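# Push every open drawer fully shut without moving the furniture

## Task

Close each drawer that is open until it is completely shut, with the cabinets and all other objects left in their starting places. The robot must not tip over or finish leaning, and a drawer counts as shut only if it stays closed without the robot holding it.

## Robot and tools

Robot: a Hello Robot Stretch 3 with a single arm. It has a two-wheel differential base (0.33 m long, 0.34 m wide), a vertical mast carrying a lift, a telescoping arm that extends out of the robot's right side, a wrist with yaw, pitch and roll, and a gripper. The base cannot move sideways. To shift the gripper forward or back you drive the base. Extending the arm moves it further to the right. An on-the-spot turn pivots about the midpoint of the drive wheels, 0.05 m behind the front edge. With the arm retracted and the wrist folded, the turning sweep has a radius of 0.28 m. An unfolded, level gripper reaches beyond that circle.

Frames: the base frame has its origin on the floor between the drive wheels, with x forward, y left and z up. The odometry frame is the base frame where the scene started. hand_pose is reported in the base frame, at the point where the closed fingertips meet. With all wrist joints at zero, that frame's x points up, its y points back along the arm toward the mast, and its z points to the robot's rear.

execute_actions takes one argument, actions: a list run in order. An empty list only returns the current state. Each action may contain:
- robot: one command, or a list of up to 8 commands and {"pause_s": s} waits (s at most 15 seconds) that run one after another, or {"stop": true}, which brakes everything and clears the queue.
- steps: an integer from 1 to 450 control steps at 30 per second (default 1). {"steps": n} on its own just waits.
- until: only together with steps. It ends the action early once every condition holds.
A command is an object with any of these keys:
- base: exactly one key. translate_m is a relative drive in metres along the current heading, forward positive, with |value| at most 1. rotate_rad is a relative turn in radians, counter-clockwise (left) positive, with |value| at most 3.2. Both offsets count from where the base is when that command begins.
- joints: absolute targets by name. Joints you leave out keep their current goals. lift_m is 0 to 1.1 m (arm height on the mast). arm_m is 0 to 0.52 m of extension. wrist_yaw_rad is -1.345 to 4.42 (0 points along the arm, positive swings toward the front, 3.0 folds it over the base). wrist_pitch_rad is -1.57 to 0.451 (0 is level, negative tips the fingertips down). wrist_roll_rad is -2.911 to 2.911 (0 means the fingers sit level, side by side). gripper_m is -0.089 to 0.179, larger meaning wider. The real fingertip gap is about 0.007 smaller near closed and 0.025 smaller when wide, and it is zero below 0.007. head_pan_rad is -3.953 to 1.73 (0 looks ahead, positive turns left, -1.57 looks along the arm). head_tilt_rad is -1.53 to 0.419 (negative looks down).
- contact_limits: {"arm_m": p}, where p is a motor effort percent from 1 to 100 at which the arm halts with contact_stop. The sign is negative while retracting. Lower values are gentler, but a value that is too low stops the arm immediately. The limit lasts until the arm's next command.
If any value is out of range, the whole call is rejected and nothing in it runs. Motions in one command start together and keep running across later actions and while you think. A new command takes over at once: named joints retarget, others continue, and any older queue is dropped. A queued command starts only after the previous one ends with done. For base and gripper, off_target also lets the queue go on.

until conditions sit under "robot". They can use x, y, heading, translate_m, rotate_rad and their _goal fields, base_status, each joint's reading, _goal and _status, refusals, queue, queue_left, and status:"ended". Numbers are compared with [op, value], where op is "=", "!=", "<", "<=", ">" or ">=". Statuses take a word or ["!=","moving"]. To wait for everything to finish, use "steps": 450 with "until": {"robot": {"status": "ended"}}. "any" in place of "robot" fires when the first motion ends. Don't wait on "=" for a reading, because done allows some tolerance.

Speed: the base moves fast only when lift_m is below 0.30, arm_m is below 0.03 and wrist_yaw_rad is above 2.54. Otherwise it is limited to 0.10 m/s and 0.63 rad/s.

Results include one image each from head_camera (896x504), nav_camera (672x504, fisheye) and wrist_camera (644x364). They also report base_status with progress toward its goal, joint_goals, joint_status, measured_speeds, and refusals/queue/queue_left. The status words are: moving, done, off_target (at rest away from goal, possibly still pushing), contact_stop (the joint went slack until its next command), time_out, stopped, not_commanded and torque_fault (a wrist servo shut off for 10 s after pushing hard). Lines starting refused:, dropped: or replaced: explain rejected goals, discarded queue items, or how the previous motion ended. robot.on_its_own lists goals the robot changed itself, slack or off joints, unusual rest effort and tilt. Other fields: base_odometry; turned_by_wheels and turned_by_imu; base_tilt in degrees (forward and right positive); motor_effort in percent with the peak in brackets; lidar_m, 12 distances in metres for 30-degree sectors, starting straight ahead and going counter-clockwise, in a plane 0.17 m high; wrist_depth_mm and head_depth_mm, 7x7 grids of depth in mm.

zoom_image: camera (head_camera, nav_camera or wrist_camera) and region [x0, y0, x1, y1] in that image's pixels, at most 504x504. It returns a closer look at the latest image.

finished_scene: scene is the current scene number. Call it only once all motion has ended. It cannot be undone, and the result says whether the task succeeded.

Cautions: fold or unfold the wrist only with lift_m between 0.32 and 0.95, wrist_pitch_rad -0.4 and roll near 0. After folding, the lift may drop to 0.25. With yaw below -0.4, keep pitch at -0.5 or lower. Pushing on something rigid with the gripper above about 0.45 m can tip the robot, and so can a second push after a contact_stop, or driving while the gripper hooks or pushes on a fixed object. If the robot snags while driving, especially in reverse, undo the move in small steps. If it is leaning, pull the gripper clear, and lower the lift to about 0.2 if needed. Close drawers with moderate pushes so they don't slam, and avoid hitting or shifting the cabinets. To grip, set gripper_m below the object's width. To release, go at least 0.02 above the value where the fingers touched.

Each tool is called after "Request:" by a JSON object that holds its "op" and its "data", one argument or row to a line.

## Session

Request:
{"op": "execute_actions", "data": {
  "actions": []
}}

Scene clock: 0.00 s.
robot.base_odometry: x=+0.000 y=+0.000 heading=+0.000 (m, m, rad; robot's odometry frame)
robot.turned_by_wheels: +0.000 (rad since the last result)
robot.turned_by_imu: +0.000 (rad since the last result)
robot.base_tilt: forward=-0.1 right=+1.8 (deg)
robot.lidar_m: 1.41 1.61 0.64 0.67 1.20 1.25 1.34 2.25 3.18 2.33 1.95 1.37
robot.head_depth_mm: 1744 1747 1771 1786 1397 1183 1321 / 1834 1861 1887 1889 1410 1254 1392 / 1948 1970 1989 2011 1351 1325 1478 / 2031 2079 2105 2127 2160 2165 2111 / 2126 2222 2255 2290 2288 2306 2142 / 2026 2106 2096 2097 2121 2129 2065 / 1872 1867 1878 1890 1879 1891 1896
robot.base_status: not_commanded
robot.joint_positions: lift_m=+0.360 arm_m=-0.002 wrist_yaw_rad=+2.806 wrist_pitch_rad=-0.467 wrist_roll_rad=-0.017 gripper_m=+0.037 head_pan_rad=+0.002 head_tilt_rad=-0.002
robot.joint_goals: lift_m=+0.360 arm_m=-0.002 wrist_yaw_rad=+2.806 wrist_pitch_rad=-0.467 wrist_roll_rad=-0.017 gripper_m=+0.037 head_pan_rad=+0.002 head_tilt_rad=-0.002
robot.joint_status: lift_m=not_commanded arm_m=not_commanded wrist_yaw_rad=not_commanded wrist_pitch_rad=not_commanded wrist_roll_rad=not_commanded gripper_m=not_commanded head_pan_rad=not_commanded head_tilt_rad=not_commanded
robot.measured_speeds: translate_m=+0.000 rotate_rad=+0.000 lift_m=+0.000 arm_m=+0.000 wrist_yaw_rad=+0.000 wrist_pitch_rad=+0.000 wrist_roll_rad=+0.000 head_pan_rad=+0.000 head_tilt_rad=+0.000
robot: refusals=0 queue=idle queue_left=0
robot.motor_effort: left_wheel=+0 right_wheel=-1 lift_m=+21 arm_m=+0 wrist_yaw_rad=+0 wrist_pitch_rad=+7 wrist_roll_rad=+0 gripper_m=+1 head_pan_rad=-1 head_tilt_rad=+2 (%)
robot.hand_pose: x=+0.0505 y=+0.0629 z=+0.3615 quat_wxyz=(+0.276, +0.700, +0.049, +0.657) (m; robot's base frame)
robot.wrist_depth_mm: - - 655 618 - - - / - - 698 691 - - - / - 957 775 751 - - - / - 794 788 793 818 818 844 / - 658 694 683 685 688 688 / 557 578 - 582 587 578 591 / 496 - - 503 494 501 513
pictures: head_camera (sideways: a quarter turn clockwise sets it upright), nav_camera (sideways: a quarter turn counterclockwise sets it upright), wrist_camera
Images, in order (width x height): head_camera 896x504, nav_camera 672x504, wrist_camera 644x364.

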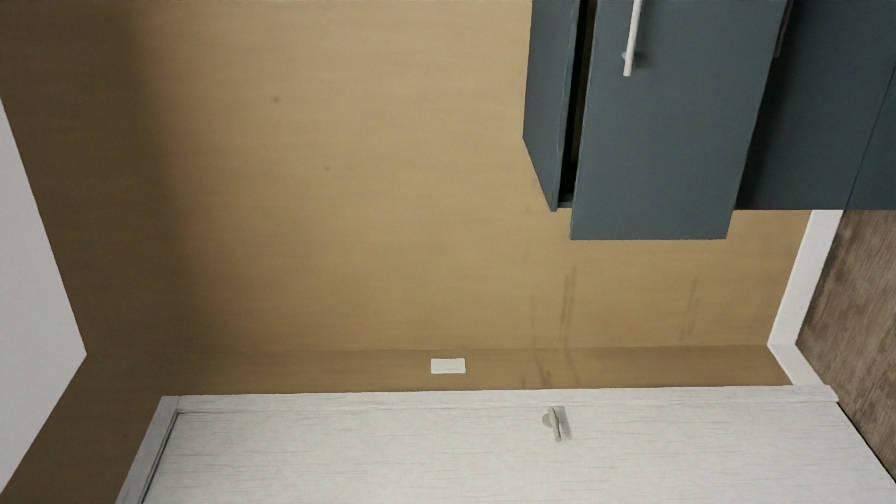

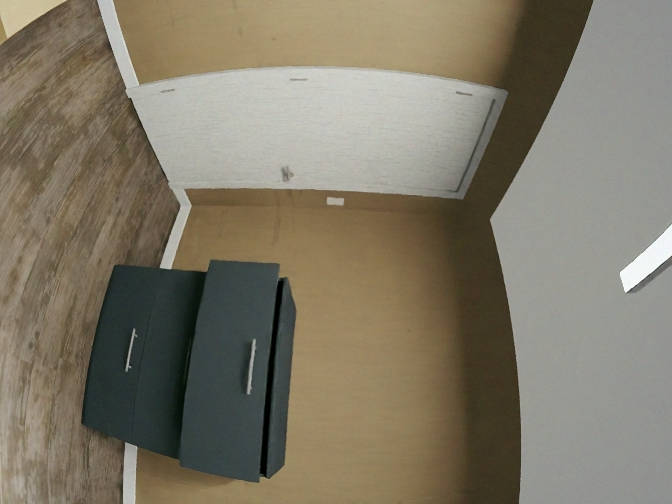

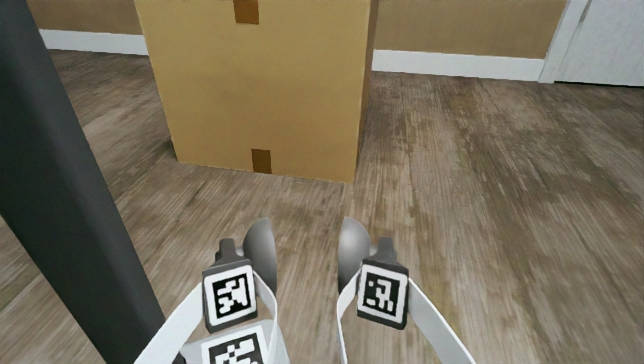

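Request:
{"op": "execute_actions", "data": {
  "actions": [
    {"robot": {"joints": {"head_pan_rad": -0.4, "head_tilt_rad": -0.4, "lift_m": 0.28, "gripper_m": 0.0, "wrist_pitch_rad": -0.4}}, "steps": 450, "until": {"robot": {"head_pan_rad_status": ["!=", "moving"]}}}
  ]
}}

Request:
{"op": "execute_actions", "data": {
  "actions": [
    {"robot": {"joints": {"head_pan_rad": -1.7, "head_tilt_rad": -0.4}}, "steps": 450, "until": {"robot": {"head_pan_rad_status": ["!=", "moving"]}}}
  ]
}}

Request:
{"op": "execute_actions", "data": {
  "actions": [
    {"robot": {"joints": {"head_pan_rad": -3.0, "head_tilt_rad": -0.4}}, "steps": 450, "until": {"robot": {"head_pan_rad_status": ["!=", "moving"]}}}
  ]
}}

Request:
{"op": "execute_actions", "data": {
  "actions": [
    {"robot": {"joints": {"head_pan_rad": -3.9, "head_tilt_rad": -0.4}}, "steps": 450, "until": {"robot": {"head_pan_rad_status": ["!=", "moving"]}}}
  ]
}}

Scene clock: 1.43 s.
robot.base_odometry: x=+0.000 y=+0.000 heading=+0.000 (m, m, rad; robot's odometry frame)
robot.turned_by_wheels: +0.000 (rad since the last result)
robot.turned_by_imu: +0.000 (rad since the last result)
robot.base_tilt: forward=-0.1 right=+1.8 (deg)
robot.lidar_m: 1.41 1.61 0.64 0.66 1.21 1.25 1.34 2.25 3.18 2.33 1.95 1.37
robot.head_depth_mm: 1527 1627 1703 1881 2027 1679 1380 / 1556 1664 1220 1278 1547 1631 1387 / 1568 1682 1236 1293 1581 1662 1375 / 1586 1715 1253 1325 1591 1681 1390 / 1633 1743 1269 1338 1619 1696 1389 / 1628 1779 1289 1356 1656 1685 1389 / 1667 1791 1309 1381 2019 1711 1394
robot.base_status: not_commanded
robot.joint_positions: lift_m=+0.302 arm_m=-0.002 wrist_yaw_rad=+2.806 wrist_pitch_rad=-0.422 wrist_roll_rad=-0.017 gripper_m=+0.000 head_pan_rad=-0.393 head_tilt_rad=-0.395
robot.joint_goals: lift_m=+0.280 arm_m=-0.002 wrist_yaw_rad=+2.806 wrist_pitch_rad=-0.400 wrist_roll_rad=-0.017 gripper_m=+0.000 head_pan_rad=-0.400 head_tilt_rad=-0.400
robot.joint_status: lift_m=moving arm_m=not_commanded wrist_yaw_rad=not_commanded wrist_pitch_rad=moving wrist_roll_rad=not_commanded gripper_m=moving head_pan_rad=done head_tilt_rad=done
robot.measured_speeds: translate_m=+0.000 rotate_rad=+0.000 lift_m=-0.096 arm_m=+0.000 wrist_yaw_rad=+0.000 wrist_pitch_rad=+0.000 wrist_roll_rad=+0.000 head_pan_rad=+0.000 head_tilt_rad=+0.000
robot: refusals=0 queue=running queue_left=0
robot.motor_effort: left_wheel=+1(0) right_wheel=-1(1) lift_m=+15(21) arm_m=+1(1) wrist_yaw_rad=+0(0) wrist_pitch_rad=+10(13) wrist_roll_rad=+0(0) gripper_m=-2(83) head_pan_rad=-3(28) head_tilt_rad=-1(18) (%)
robot.hand_pose: x=+0.0524 y=+0.0685 z=+0.3135 quat_wxyz=(+0.262, +0.700, +0.033, +0.663) (m; robot's base frame)
robot.wrist_depth_mm: - - 660 622 - - - / - - 693 682 - - - / - 932 779 728 - - - / - 762 784 756 778 790 816 / - 623 624 661 638 641 654 / 506 534 544 - 535 546 538 / 457 - - 459 462 465 467
pictures: head_camera (sideways: a quarter turn clockwise sets it upright), nav_camera (sideways: a quarter turn counterclockwise sets it upright), wrist_camera
Images, in order (width x height): head_camera 896x504, nav_camera 672x504, wrist_camera 644x364.

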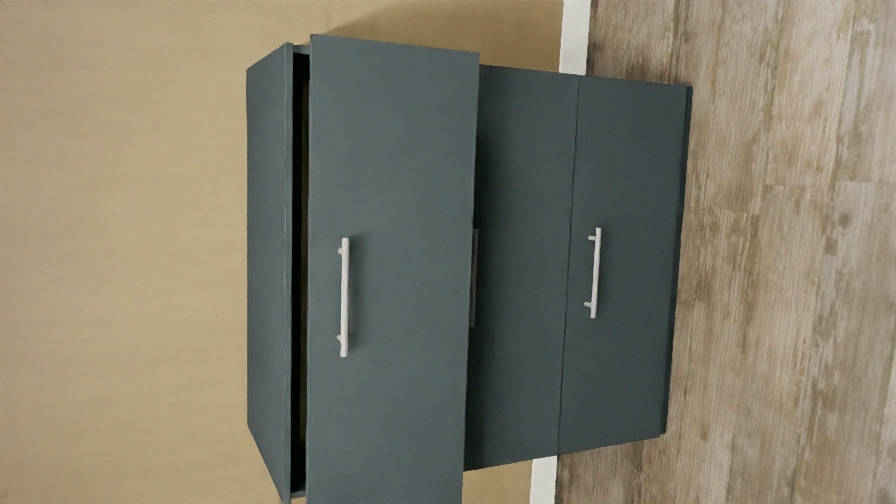

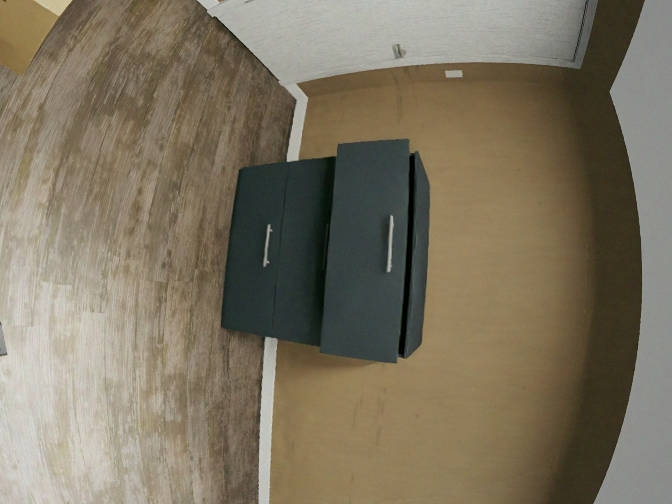

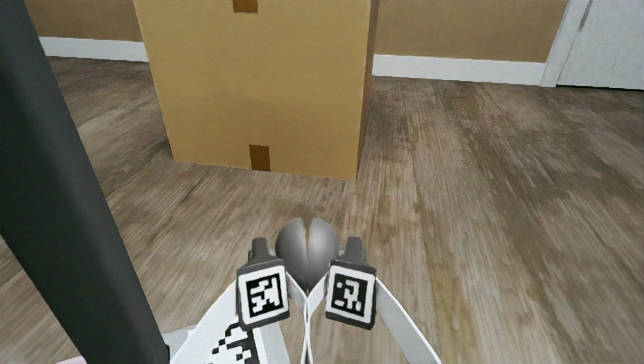

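Scene clock: 2.63 s.
robot.base_odometry: x=+0.000 y=+0.000 heading=+0.000 (m, m, rad; robot's odometry frame)
robot.turned_by_wheels: +0.000 (rad since the last result)
robot.turned_by_imu: +0.000 (rad since the last result)
robot.base_tilt: forward=-0.1 right=+1.8 (deg)
robot.lidar_m: 1.41 1.61 0.64 0.66 1.21 1.25 1.34 2.25 3.19 2.33 1.95 1.37
robot.head_depth_mm: 2635 2856 3032 2929 2143 1673 1382 / 2773 2954 3174 3006 2136 1684 1385 / 2863 3059 2969 2852 2167 1688 1385 / 2981 3230 2729 2586 2183 1688 1384 / 3070 3271 3502 2733 2169 1696 1392 / 2752 2886 3004 2966 2181 1712 1400 / 2402 2526 2602 2687 2197 1707 1397
robot.base_status: not_commanded
robot.joint_positions: lift_m=+0.280 arm_m=-0.002 wrist_yaw_rad=+2.806 wrist_pitch_rad=-0.422 wrist_roll_rad=-0.017 gripper_m=+0.000 head_pan_rad=-1.693 head_tilt_rad=-0.395
robot.joint_goals: lift_m=+0.280 arm_m=-0.002 wrist_yaw_rad=+2.806 wrist_pitch_rad=-0.400 wrist_roll_rad=-0.017 gripper_m=+0.000 head_pan_rad=-1.700 head_tilt_rad=-0.400
robot.joint_status: lift_m=done arm_m=not_commanded wrist_yaw_rad=not_commanded wrist_pitch_rad=done wrist_roll_rad=not_commanded gripper_m=done head_pan_rad=done head_tilt_rad=done
robot.measured_speeds: translate_m=+0.000 rotate_rad=+0.000 lift_m=+0.000 arm_m=+0.000 wrist_yaw_rad=+0.000 wrist_pitch_rad=+0.000 wrist_roll_rad=+0.000 head_pan_rad=+0.000 head_tilt_rad=+0.000
robot: refusals=0 queue=done queue_left=0
robot.motor_effort: left_wheel=+0(0) right_wheel=-1(1) lift_m=+15(16) arm_m=+1(1) wrist_yaw_rad=+0(1) wrist_pitch_rad=+12(14) wrist_roll_rad=+0(0) gripper_m=-3(1) head_pan_rad=-3(47) head_tilt_rad=-2(1) (%)
robot.hand_pose: x=+0.0525 y=+0.0686 z=+0.2922 quat_wxyz=(+0.262, +0.700, +0.033, +0.663) (m; robot's base frame)
robot.wrist_depth_mm: - - 643 623 - - - / - - 702 667 - - - / - 889 756 722 972 - - / - 724 737 741 735 750 753 / - 601 609 615 617 610 619 / 479 501 515 - 513 509 513 / 447 - - 440 445 446 445
pictures: head_camera (sideways: a quarter turn clockwise sets it upright), nav_camera (sideways: a quarter turn counterclockwise sets it upright), wrist_camera
Images, in order (width x height): head_camera 896x504, nav_camera 672x504, wrist_camera 644x364.

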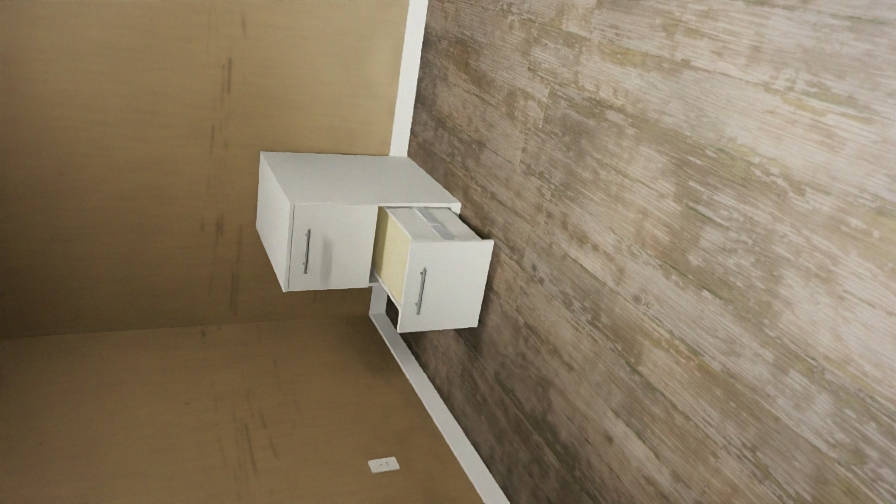

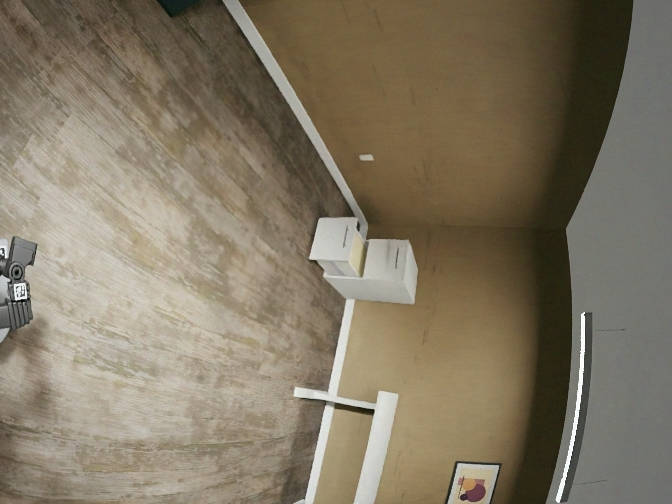

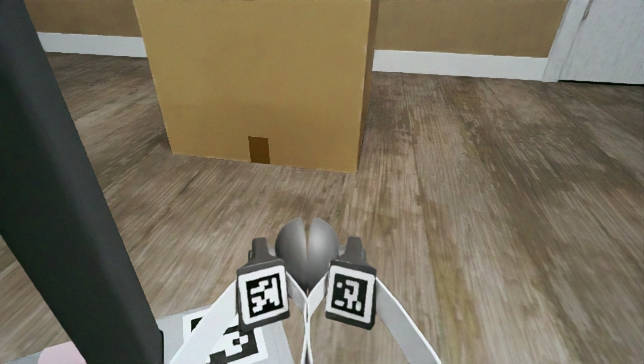

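Scene clock: 3.83 s.
robot.base_odometry: x=+0.000 y=+0.000 heading=+0.000 (m, m, rad; robot's odometry frame)
robot.turned_by_wheels: +0.000 (rad since the last result)
robot.turned_by_imu: +0.000 (rad since the last result)
robot.base_tilt: forward=-0.1 right=+1.8 (deg)
robot.lidar_m: 1.41 1.62 0.64 0.67 1.21 1.25 1.34 2.25 3.18 2.33 1.94 1.37
robot.head_depth_mm: 1701 1802 1923 1613 1513 1597 1377 / 1812 1926 2068 2227 2149 1675 1385 / 1945 2079 2239 2419 2154 1694 1385 / 2089 2246 2455 2591 2187 1695 1388 / 2255 2466 2655 2847 2177 1696 1388 / 2479 2693 2949 2884 2183 1700 1394 / 2648 2937 3332 3085 2167 1715 1400
robot.base_status: not_commanded
robot.joint_positions: lift_m=+0.280 arm_m=-0.002 wrist_yaw_rad=+2.806 wrist_pitch_rad=-0.422 wrist_roll_rad=-0.017 gripper_m=+0.000 head_pan_rad=-2.993 head_tilt_rad=-0.395
robot.joint_goals: lift_m=+0.280 arm_m=-0.002 wrist_yaw_rad=+2.806 wrist_pitch_rad=-0.400 wrist_roll_rad=-0.017 gripper_m=+0.000 head_pan_rad=-3.000 head_tilt_rad=-0.400
robot.joint_status: lift_m=done arm_m=not_commanded wrist_yaw_rad=not_commanded wrist_pitch_rad=done wrist_roll_rad=not_commanded gripper_m=done head_pan_rad=done head_tilt_rad=done
robot.measured_speeds: translate_m=+0.000 rotate_rad=+0.000 lift_m=+0.000 arm_m=+0.000 wrist_yaw_rad=+0.000 wrist_pitch_rad=+0.000 wrist_roll_rad=+0.000 head_pan_rad=+0.000 head_tilt_rad=+0.000
robot: refusals=0 queue=done queue_left=0
robot.motor_effort: left_wheel=+1(0) right_wheel=-1(1) lift_m=+15(15) arm_m=+0(1) wrist_yaw_rad=+0(1) wrist_pitch_rad=+12(12) wrist_roll_rad=+0(0) gripper_m=-2(2) head_pan_rad=-4(44) head_tilt_rad=-1(1) (%)
robot.hand_pose: x=+0.0525 y=+0.0686 z=+0.2922 quat_wxyz=(+0.262, +0.700, +0.033, +0.663) (m; robot's base frame)
robot.wrist_depth_mm: - - 640 615 - - - / - - 722 661 - - - / - 921 784 735 961 - - / - 738 738 719 765 740 762 / - 592 603 633 608 600 608 / 480 502 524 - 507 518 510 / 439 - - 435 437 441 443
pictures: head_camera (sideways: a quarter turn clockwise sets it upright), nav_camera (sideways: a quarter turn counterclockwise sets it upright), wrist_camera
Images, in order (width x height): head_camera 896x504, nav_camera 672x504, wrist_camera 644x364.

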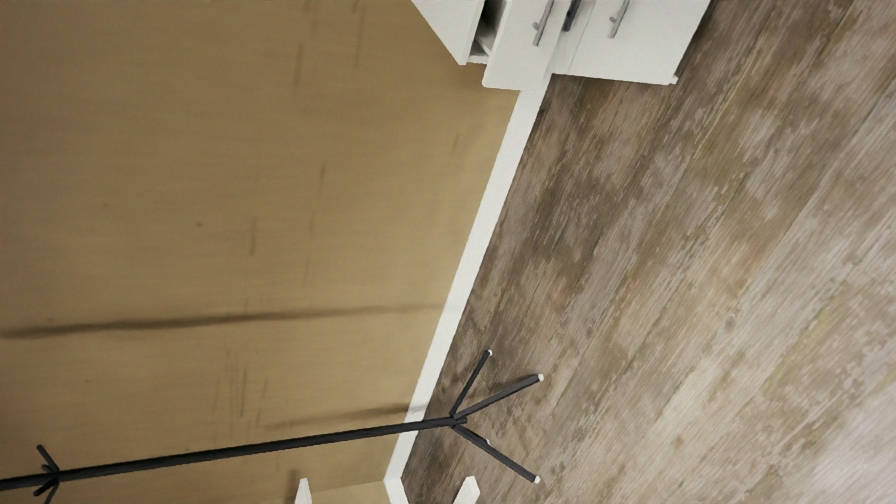

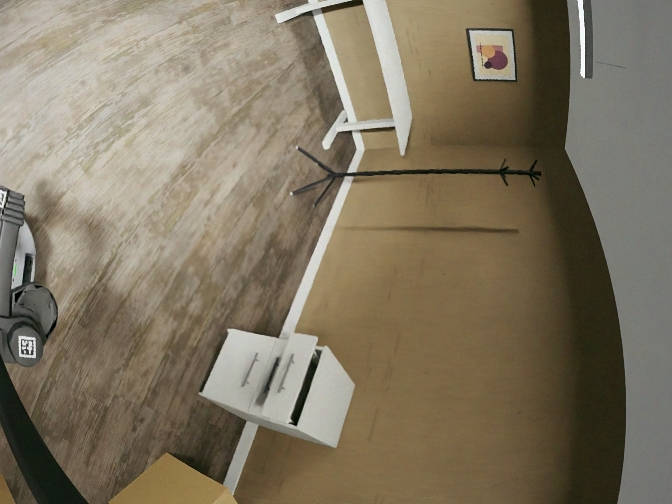

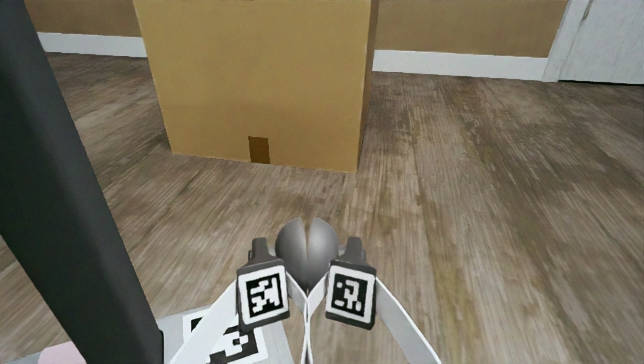

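Scene clock: 4.87 s.
robot.base_odometry: x=+0.000 y=+0.000 heading=+0.000 (m, m, rad; robot's odometry frame)
robot.turned_by_wheels: +0.000 (rad since the last result)
robot.turned_by_imu: +0.000 (rad since the last result)
robot.base_tilt: forward=+0.0 right=+1.8 (deg)
robot.lidar_m: 1.41 1.61 0.64 0.67 1.21 1.25 1.34 2.25 3.19 2.33 1.94 1.37
robot.head_depth_mm: - - - - - - - / 1708 1821 1972 2108 1488 1518 - / 1661 1795 1949 2073 1492 1540 1388 / 1637 1758 1888 2065 1664 1611 1380 / 1608 1725 1865 2014 2110 1700 1390 / 1573 1693 1806 1968 2062 1640 1401 / 1547 1654 1771 1659 1438 1559 1398
robot.base_status: not_commanded
robot.joint_positions: lift_m=+0.280 arm_m=-0.002 wrist_yaw_rad=+2.806 wrist_pitch_rad=-0.422 wrist_roll_rad=-0.017 gripper_m=+0.000 head_pan_rad=-3.893 head_tilt_rad=-0.395
robot.joint_goals: lift_m=+0.280 arm_m=-0.002 wrist_yaw_rad=+2.806 wrist_pitch_rad=-0.400 wrist_roll_rad=-0.017 gripper_m=+0.000 head_pan_rad=-3.900 head_tilt_rad=-0.400
robot.joint_status: lift_m=done arm_m=not_commanded wrist_yaw_rad=not_commanded wrist_pitch_rad=done wrist_roll_rad=not_commanded gripper_m=done head_pan_rad=done head_tilt_rad=done
robot.measured_speeds: translate_m=+0.000 rotate_rad=+0.000 lift_m=+0.000 arm_m=+0.000 wrist_yaw_rad=+0.000 wrist_pitch_rad=+0.000 wrist_roll_rad=+0.000 head_pan_rad=+0.000 head_tilt_rad=+0.000
robot: refusals=0 queue=done queue_left=0
robot.motor_effort: left_wheel=+0(0) right_wheel=-1(1) lift_m=+15(15) arm_m=+1(0) wrist_yaw_rad=+0(0) wrist_pitch_rad=+12(12) wrist_roll_rad=+0(0) gripper_m=-1(2) head_pan_rad=-4(42) head_tilt_rad=-2(1) (%)
robot.hand_pose: x=+0.0525 y=+0.0686 z=+0.2922 quat_wxyz=(+0.262, +0.700, +0.033, +0.663) (m; robot's base frame)
robot.wrist_depth_mm: - - 643 619 - - - / - - 691 679 - - - / - 921 757 747 996 - - / - 713 741 738 751 768 757 / - 591 600 620 610 614 611 / 481 498 512 - 514 510 521 / 437 - - 438 440 446 443
pictures: head_camera (sideways: a quarter turn clockwise sets it upright), nav_camera (sideways: a quarter turn counterclockwise sets it upright), wrist_camera
Images, in order (width x height): head_camera 896x504, nav_camera 672x504, wrist_camera 644x364.

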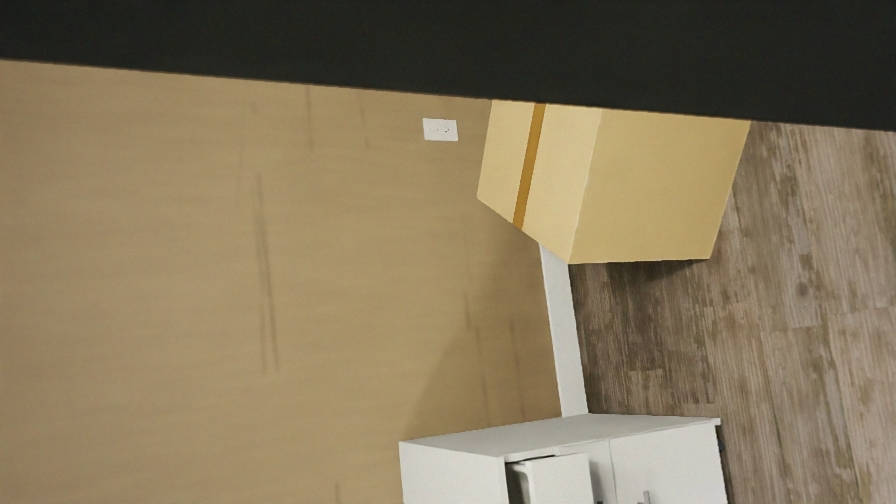

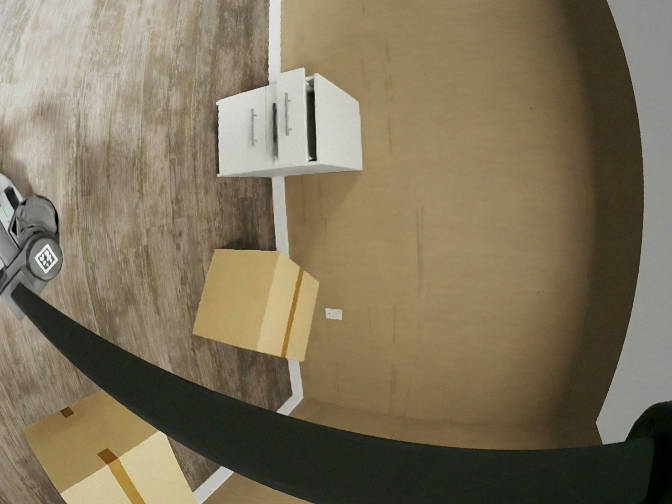

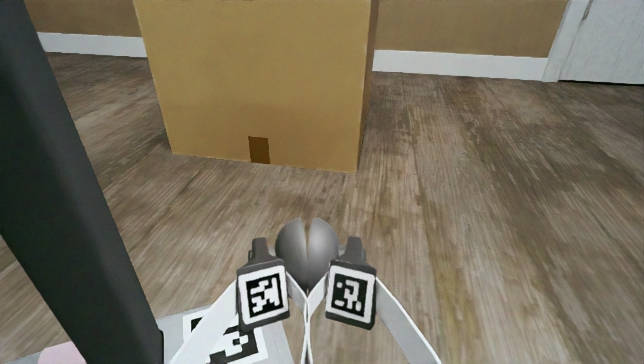

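Request:
{"op": "execute_actions", "data": {
  "actions": [
    {"robot": [{"base": {"translate_m": 0.58}, "joints": {"head_pan_rad": -1.57, "head_tilt_rad": -0.6}}, {"base": {"rotate_rad": 1.026}}], "steps": 450, "until": {"robot": {"rotate_rad": [">", 0.8]}}},
    {"robot": {"joints": {"lift_m": 0.62}}, "steps": 100, "until": {"robot": {"lift_m": [">", 0.33]}}},
    {"robot": {"joints": {"wrist_yaw_rad": 0.0}}, "steps": 200, "until": {"robot": {"wrist_yaw_rad": ["<", 1.0]}}},
    {"robot": {"joints": {"wrist_pitch_rad": 0.0, "wrist_roll_rad": 0.0, "arm_m": 0.18}}, "steps": 300, "until": {"robot": {"status": "ended"}}}
  ]
}}

Scene clock: 17.33 s.
robot.base_odometry: x=+0.580 y=+0.000 heading=+1.026 (m, m, rad; robot's odometry frame)
robot.turned_by_wheels: +1.026 (rad since the last result)
robot.turned_by_imu: +1.029 (rad since the last result)
robot.base_tilt: forward=-0.1 right=+1.8 (deg)
robot.lidar_m: 1.26 0.71 0.60 1.56 1.86 2.78 2.45 2.01 0.91 0.86 0.88 1.30
robot.head_depth_mm: 1158 1000 756 860 1189 1358 1249 / 1158 996 764 857 1178 1335 - / 1154 964 751 851 1145 - 1178 / 1154 974 748 847 1164 1351 1231 / 1155 985 743 845 1166 1353 1239 / 1151 994 752 844 1160 1343 1236 / 1151 995 753 840 1147 1377 1238
robot.base_status: done (rotate_rad +1.0258 of +1.0260)
robot.joint_positions: lift_m=+0.620 arm_m=+0.180 wrist_yaw_rad=+0.001 wrist_pitch_rad=-0.024 wrist_roll_rad=-0.006 gripper_m=+0.000 head_pan_rad=-1.577 head_tilt_rad=-0.593
robot.joint_goals: lift_m=+0.620 arm_m=+0.180 wrist_yaw_rad=+0.000 wrist_pitch_rad=+0.000 wrist_roll_rad=+0.000 gripper_m=+0.000 head_pan_rad=-1.570 head_tilt_rad=-0.600
robot.joint_status: lift_m=done arm_m=done wrist_yaw_rad=done wrist_pitch_rad=done wrist_roll_rad=done gripper_m=done head_pan_rad=done head_tilt_rad=done
robot.measured_speeds: translate_m=+0.000 rotate_rad=+0.000 lift_m=+0.000 arm_m=+0.000 wrist_yaw_rad=+0.000 wrist_pitch_rad=+0.000 wrist_roll_rad=+0.000 head_pan_rad=+0.000 head_tilt_rad=+0.000
robot: refusals=0 queue=done queue_left=0
robot.motor_effort: left_wheel=-2(9) right_wheel=+3(12) lift_m=+27(29) arm_m=+4(5) wrist_yaw_rad=-1(3) wrist_pitch_rad=+12(12) wrist_roll_rad=+3(3) gripper_m=-3(1) head_pan_rad=+2(44) head_tilt_rad=-2(13) (%)
robot.hand_pose: x=-0.0211 y=-0.5803 z=+0.7281 quat_wxyz=(+0.709, +0.009, -0.705, -0.008) (m; robot's base frame)
robot.wrist_depth_mm: 274 278 281 290 297 303 309 / 281 285 290 297 305 308 321 / 285 292 297 308 311 321 326 / 295 302 305 316 322 329 336 / 298 312 318 321 471 474 497 / 440 455 460 - 490 495 - / 453 461 477 484 492 506 -
pictures: head_camera (sideways: a quarter turn clockwise sets it upright), nav_camera (sideways: a quarter turn counterclockwise sets it upright), wrist_camera
Images, in order (width x height): head_camera 896x504, nav_camera 672x504, wrist_camera 644x364.

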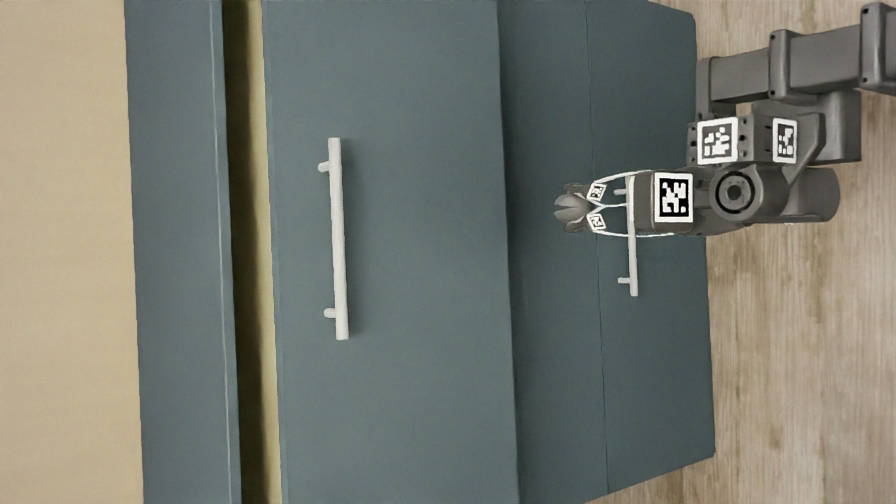

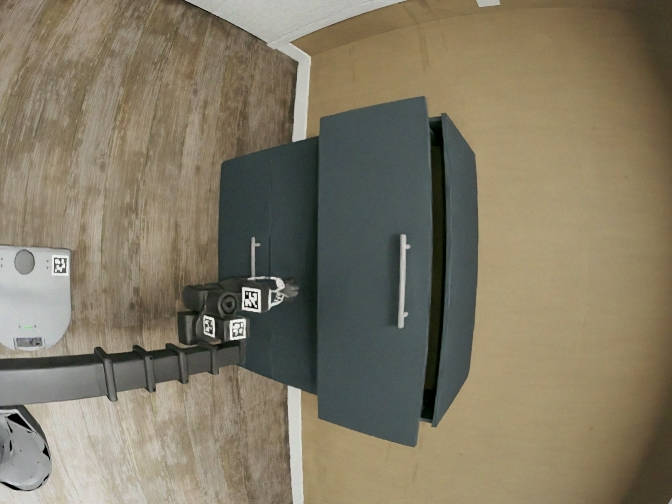

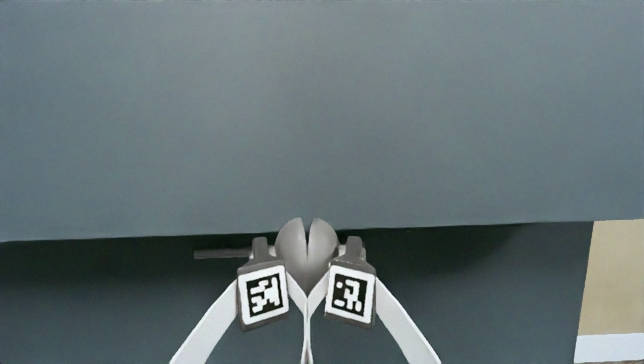

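Request:
{"op": "execute_actions", "data": {
  "actions": [
    {"robot": [{"base": {"rotate_rad": 0.05}, "joints": {"arm_m": 0.305}}, {"joints": {"arm_m": 0.425}, "contact_limits": {"arm_m": 24}}], "steps": 450, "until": {"robot": {"status": "ended"}}}
  ]
}}

Scene clock: 21.93 s.
robot.base_odometry: x=+0.580 y=+0.000 heading=+1.076 (m, m, rad; robot's odometry frame)
robot.turned_by_wheels: +0.050 (rad since the last result)
robot.turned_by_imu: +0.049 (rad since the last result)
robot.base_tilt: forward=-0.1 right=+1.9 (deg)
robot.lidar_m: 1.26 0.67 0.60 1.56 1.87 2.78 2.45 1.91 0.90 0.86 0.89 1.29
robot.head_depth_mm: 1146 941 862 982 1165 1338 1257 / 1150 945 864 983 1137 1341 1223 / 1155 888 867 962 1220 1360 1226 / 1153 898 864 984 1173 1359 1225 / 1162 908 869 987 1176 1360 1233 / 1165 921 870 991 1177 1365 1235 / 1168 927 870 991 1235 1443 1246
robot.base_status: done (rotate_rad +0.0499 of +0.0500)
robot.joint_positions: lift_m=+0.620 arm_m=+0.425 wrist_yaw_rad=+0.001 wrist_pitch_rad=-0.024 wrist_roll_rad=-0.006 gripper_m=+0.000 head_pan_rad=-1.577 head_tilt_rad=-0.594
robot.joint_goals: lift_m=+0.620 arm_m=+0.425 wrist_yaw_rad=+0.000 wrist_pitch_rad=+0.000 wrist_roll_rad=+0.000 gripper_m=+0.000 head_pan_rad=-1.570 head_tilt_rad=-0.600
robot.joint_status: lift_m=done arm_m=done wrist_yaw_rad=done wrist_pitch_rad=done wrist_roll_rad=done gripper_m=done head_pan_rad=done head_tilt_rad=done
robot.measured_speeds: translate_m=+0.000 rotate_rad=+0.000 lift_m=+0.000 arm_m=+0.000 wrist_yaw_rad=+0.000 wrist_pitch_rad=+0.000 wrist_roll_rad=+0.000 head_pan_rad=+0.000 head_tilt_rad=+0.000
robot: refusals=0 queue=done queue_left=0
robot.motor_effort: left_wheel=-2(6) right_wheel=+2(9) lift_m=+26(27) arm_m=+6(17) wrist_yaw_rad=-1(1) wrist_pitch_rad=+13(16) wrist_roll_rad=+3(3) gripper_m=-2(2) head_pan_rad=+3(2) head_tilt_rad=-2(2) (%)
robot.contact_limits: arm_m 24 (drawing in: default 23, maximum 38; extending or still: default 33, maximum 53)
robot.hand_pose: x=-0.0213 y=-0.8251 z=+0.7281 quat_wxyz=(+0.709, +0.009, -0.705, -0.009) (m; robot's base frame)
robot.wrist_depth_mm: 158 159 161 163 165 167 167 / 163 163 166 167 169 171 172 / 167 169 170 172 174 175 177 / 172 173 176 177 178 181 182 / 177 178 180 181 183 185 188 / 182 183 184 - 189 192 194 / 209 210 214 216 218 218 222
pictures: head_camera (sideways: a quarter turn clockwise sets it upright), nav_camera (sideways: a quarter turn counterclockwise sets it upright), wrist_camera
Images, in order (width x height): head_camera 896x504, nav_camera 672x504, wrist_camera 644x364.

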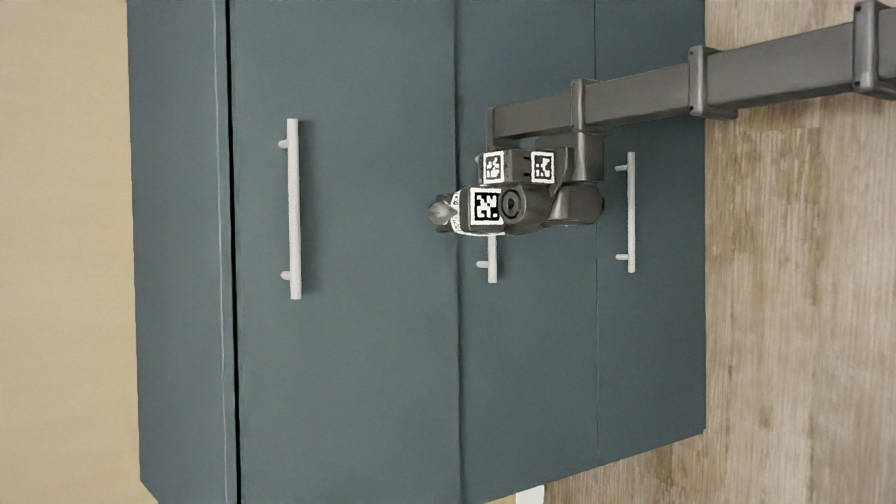

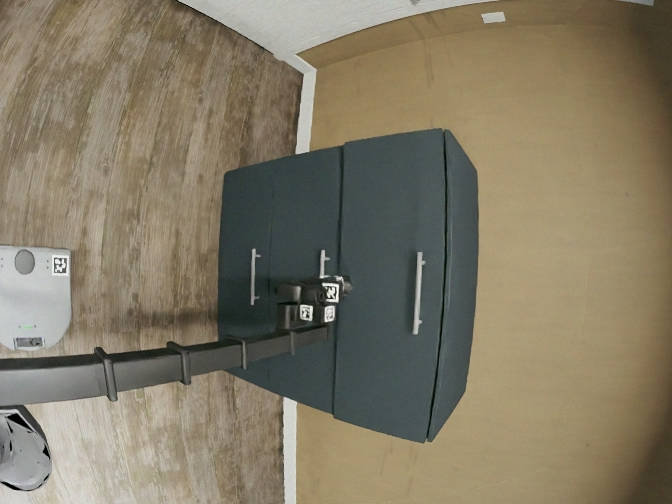

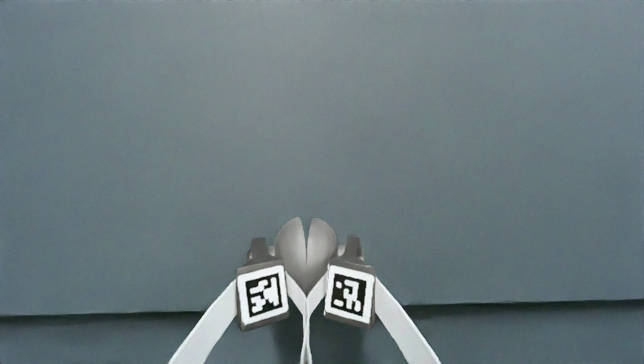

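Request:
{"op": "execute_actions", "data": {
  "actions": [
    {"robot": {"joints": {"arm_m": 0.452}, "contact_limits": {"arm_m": 20}}, "steps": 450, "until": {"robot": {"status": "ended"}}}
  ]
}}

Scene clock: 23.00 s.
robot.base_odometry: x=+0.580 y=+0.000 heading=+1.076 (m, m, rad; robot's odometry frame)
robot.turned_by_wheels: +0.000 (rad since the last result)
robot.turned_by_imu: -0.004 (rad since the last result)
robot.base_tilt: forward=-0.1 right=+1.8 (deg)
robot.lidar_m: 1.26 0.67 0.60 1.56 1.88 2.77 2.45 1.92 0.90 0.86 0.89 1.29
robot.head_depth_mm: 1150 878 882 1008 1164 1344 1260 / 1146 886 888 998 1139 1356 1221 / 1156 895 890 973 1204 1351 1221 / 1158 901 886 1013 1171 1359 1235 / 1160 915 891 1010 1181 1371 1234 / 1172 927 897 1017 1183 1363 1231 / 1164 935 895 1016 1208 1417 1243
robot.base_status: done (rotate_rad +0.0499 of +0.0500)
robot.joint_positions: lift_m=+0.620 arm_m=+0.448 wrist_yaw_rad=+0.006 wrist_pitch_rad=-0.031 wrist_roll_rad=-0.006 gripper_m=+0.000 head_pan_rad=-1.577 head_tilt_rad=-0.594
robot.joint_goals: lift_m=+0.620 arm_m=+0.448 wrist_yaw_rad=+0.000 wrist_pitch_rad=+0.000 wrist_roll_rad=+0.000 gripper_m=+0.000 head_pan_rad=-1.570 head_tilt_rad=-0.600
robot.joint_status: lift_m=done arm_m=contact_stop wrist_yaw_rad=done wrist_pitch_rad=done wrist_roll_rad=done gripper_m=done head_pan_rad=done head_tilt_rad=done
robot.measured_speeds: translate_m=+0.000 rotate_rad=+0.002 lift_m=+0.000 arm_m=-0.021 wrist_yaw_rad=+0.110 wrist_pitch_rad=+0.000 wrist_roll_rad=+0.000 head_pan_rad=+0.000 head_tilt_rad=+0.000
robot: refusals=0 queue=dropped queue_left=0
robot.on_its_own: arm_m is slack since a contact_stop, until your next command for it
robot.motor_effort: left_wheel=-3(6) right_wheel=+0(7) lift_m=+25(26) arm_m=+11(19) wrist_yaw_rad=-6(6) wrist_pitch_rad=+16(17) wrist_roll_rad=+3(3) gripper_m=-3(4) head_pan_rad=+2(2) head_tilt_rad=-2(2) (%)
robot.contact_limits: arm_m 20 (drawing in: default 23, maximum 38; extending or still: default 33, maximum 53)
robot.hand_pose: x=-0.0200 y=-0.8479 z=+0.7264 quat_wxyz=(+0.709, +0.013, -0.705, -0.009) (m; robot's base frame)
robot.wrist_depth_mm: 158 158 160 160 162 163 164 / 162 163 164 165 166 167 170 / 166 167 169 170 172 173 174 / 171 173 173 175 177 178 179 / 176 177 179 179 181 184 185 / 182 184 182 - 186 190 191 / 187 188 191 192 195 195 197
pictures: head_camera (sideways: a quarter turn clockwise sets it upright), nav_camera (sideways: a quarter turn counterclockwise sets it upright), wrist_camera
Images, in order (width x height): head_camera 896x504, nav_camera 672x504, wrist_camera 644x364.

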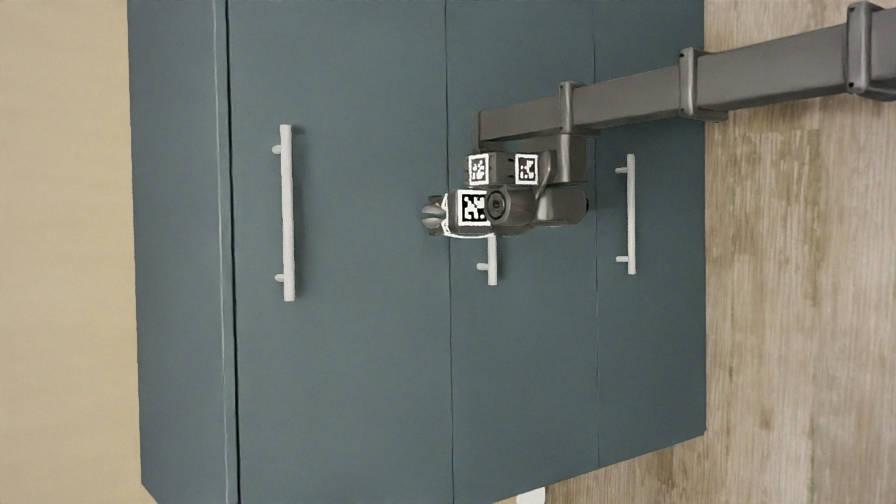

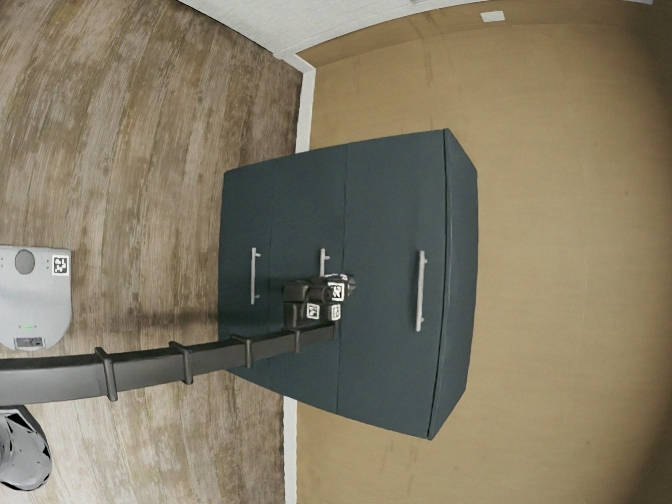

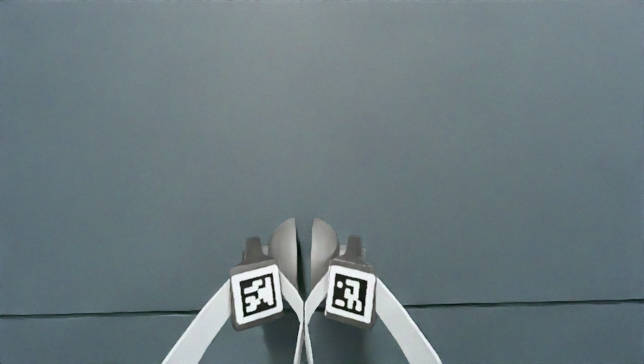

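Request:
{"op": "execute_actions", "data": {
  "actions": [
    {"robot": {"joints": {"arm_m": 0.0}}, "steps": 100, "until": {"robot": {"arm_m": ["<", 0.39]}}},
    {"robot": {"base": {"rotate_rad": 2.134}, "joints": {"wrist_yaw_rad": 2.9, "wrist_pitch_rad": -0.4, "lift_m": 0.28, "head_tilt_rad": -0.8}}, "steps": 300, "until": {"robot": {"arm_m": ["<", 0.025], "lift_m": ["<", 0.295], "wrist_yaw_rad": [">", 2.6], "base_status": ["!=", "moving"]}}},
    {"robot": {"base": {"translate_m": 1.0}}, "steps": 300, "until": {"robot": {"translate_m": [">", 0.3]}}},
    {"robot": [{"base": {"translate_m": 0.875}}, {"base": {"rotate_rad": 0.957}}], "steps": 450, "until": {"robot": {"rotate_rad": [">", 0.75], "queue_left": ["=", 0]}}},
    {"robot": {"joints": {"lift_m": 0.425}}, "steps": 100, "until": {"robot": {"lift_m": [">", 0.33]}}},
    {"robot": {"joints": {"wrist_yaw_rad": 0.0}}, "steps": 200, "until": {"robot": {"wrist_yaw_rad": ["<", 1.0]}}},
    {"robot": {"joints": {"wrist_pitch_rad": 0.0, "arm_m": 0.12}}, "steps": 300, "until": {"robot": {"status": "ended"}}}
  ]
}}

Scene clock: 39.67 s.
robot.base_odometry: x=-0.592 y=-0.080 heading=-2.117 (m, m, rad; robot's odometry frame)
robot.turned_by_wheels: +3.091 (rad since the last result)
robot.turned_by_imu: +3.105 (rad since the last result)
robot.base_tilt: forward=-0.1 right=+1.8 (deg)
robot.lidar_m: 2.42 2.28 2.43 1.86 1.90 1.05 1.01 1.02 0.99 0.82 0.85 1.68
robot.head_depth_mm: 1261 1440 1680 1698 1450 1274 1132 / 1248 1432 1605 1587 1465 1302 - / 1249 1291 1094 1100 1398 1328 1122 / 1250 1299 1100 1103 1396 1283 1142 / 1251 1316 1071 1032 1410 1283 1145 / 1239 1421 1595 1659 1481 1298 1151 / 1247 1422 1656 1744 1488 1304 1156
robot.base_status: done (rotate_rad +0.9568 of +0.9570)
robot.joint_positions: lift_m=+0.425 arm_m=+0.120 wrist_yaw_rad=+0.002 wrist_pitch_rad=-0.025 wrist_roll_rad=-0.004 gripper_m=+0.000 head_pan_rad=-1.577 head_tilt_rad=-0.791
robot.joint_goals: lift_m=+0.425 arm_m=+0.120 wrist_yaw_rad=+0.000 wrist_pitch_rad=+0.000 wrist_roll_rad=+0.000 gripper_m=+0.000 head_pan_rad=-1.570 head_tilt_rad=-0.800
robot.joint_status: lift_m=done arm_m=done wrist_yaw_rad=done wrist_pitch_rad=done wrist_roll_rad=done gripper_m=done head_pan_rad=done head_tilt_rad=done
robot.measured_speeds: translate_m=+0.000 rotate_rad=+0.000 lift_m=+0.000 arm_m=+0.000 wrist_yaw_rad=+0.000 wrist_pitch_rad=+0.000 wrist_roll_rad=+0.000 head_pan_rad=+0.000 head_tilt_rad=+0.000
robot: refusals=0 queue=done queue_left=0
robot.motor_effort: left_wheel=-3(10) right_wheel=+3(10) lift_m=+26(27) arm_m=+4(12) wrist_yaw_rad=-2(6) wrist_pitch_rad=+14(14) wrist_roll_rad=+2(3) gripper_m=-2(4) head_pan_rad=+3(3) head_tilt_rad=-4(15) (%)
robot.hand_pose: x=-0.0210 y=-0.5203 z=+0.5328 quat_wxyz=(+0.709, +0.010, -0.705, -0.009) (m; robot's base frame)
robot.wrist_depth_mm: 897 944 951 976 - - - / 956 932 951 976 - - - / 934 344 348 351 356 - - / - 352 355 364 370 - - / - 463 466 471 476 - - / - 492 483 - - - 908 / 934 494 504 506 863 919 818
pictures: head_camera (sideways: a quarter turn clockwise sets it upright), nav_camera (sideways: a quarter turn counterclockwise sets it upright), wrist_camera
Images, in order (width x height): head_camera 896x504, nav_camera 672x504, wrist_camera 644x364.

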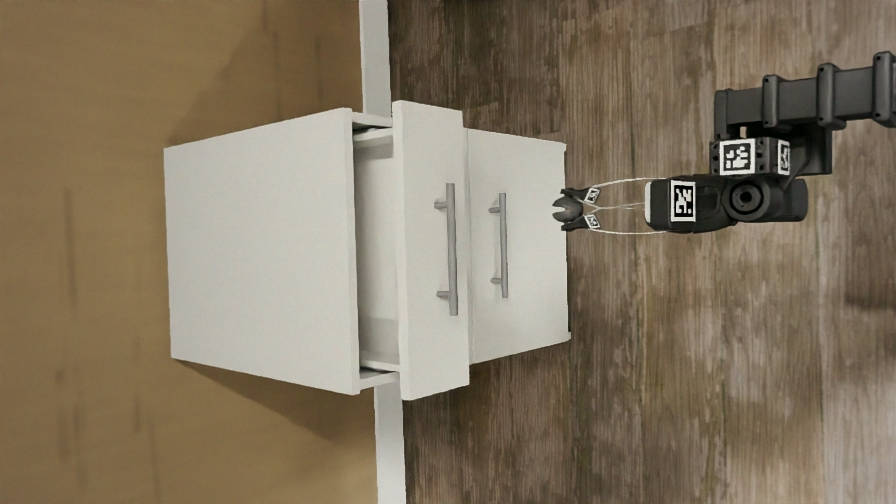

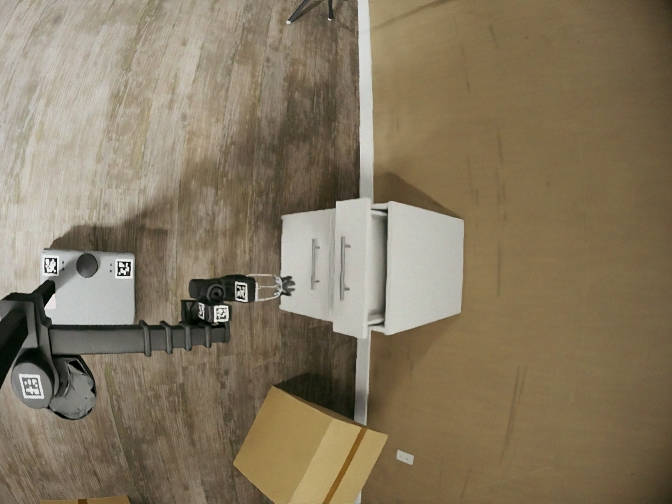

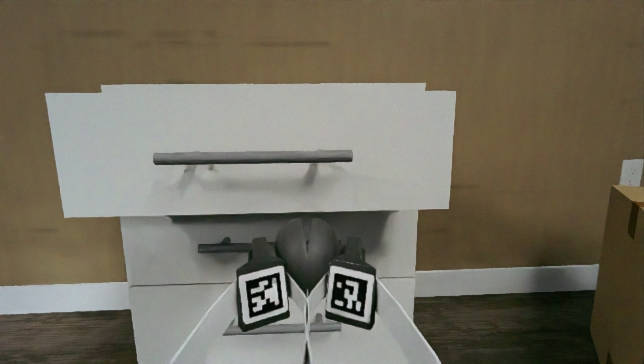

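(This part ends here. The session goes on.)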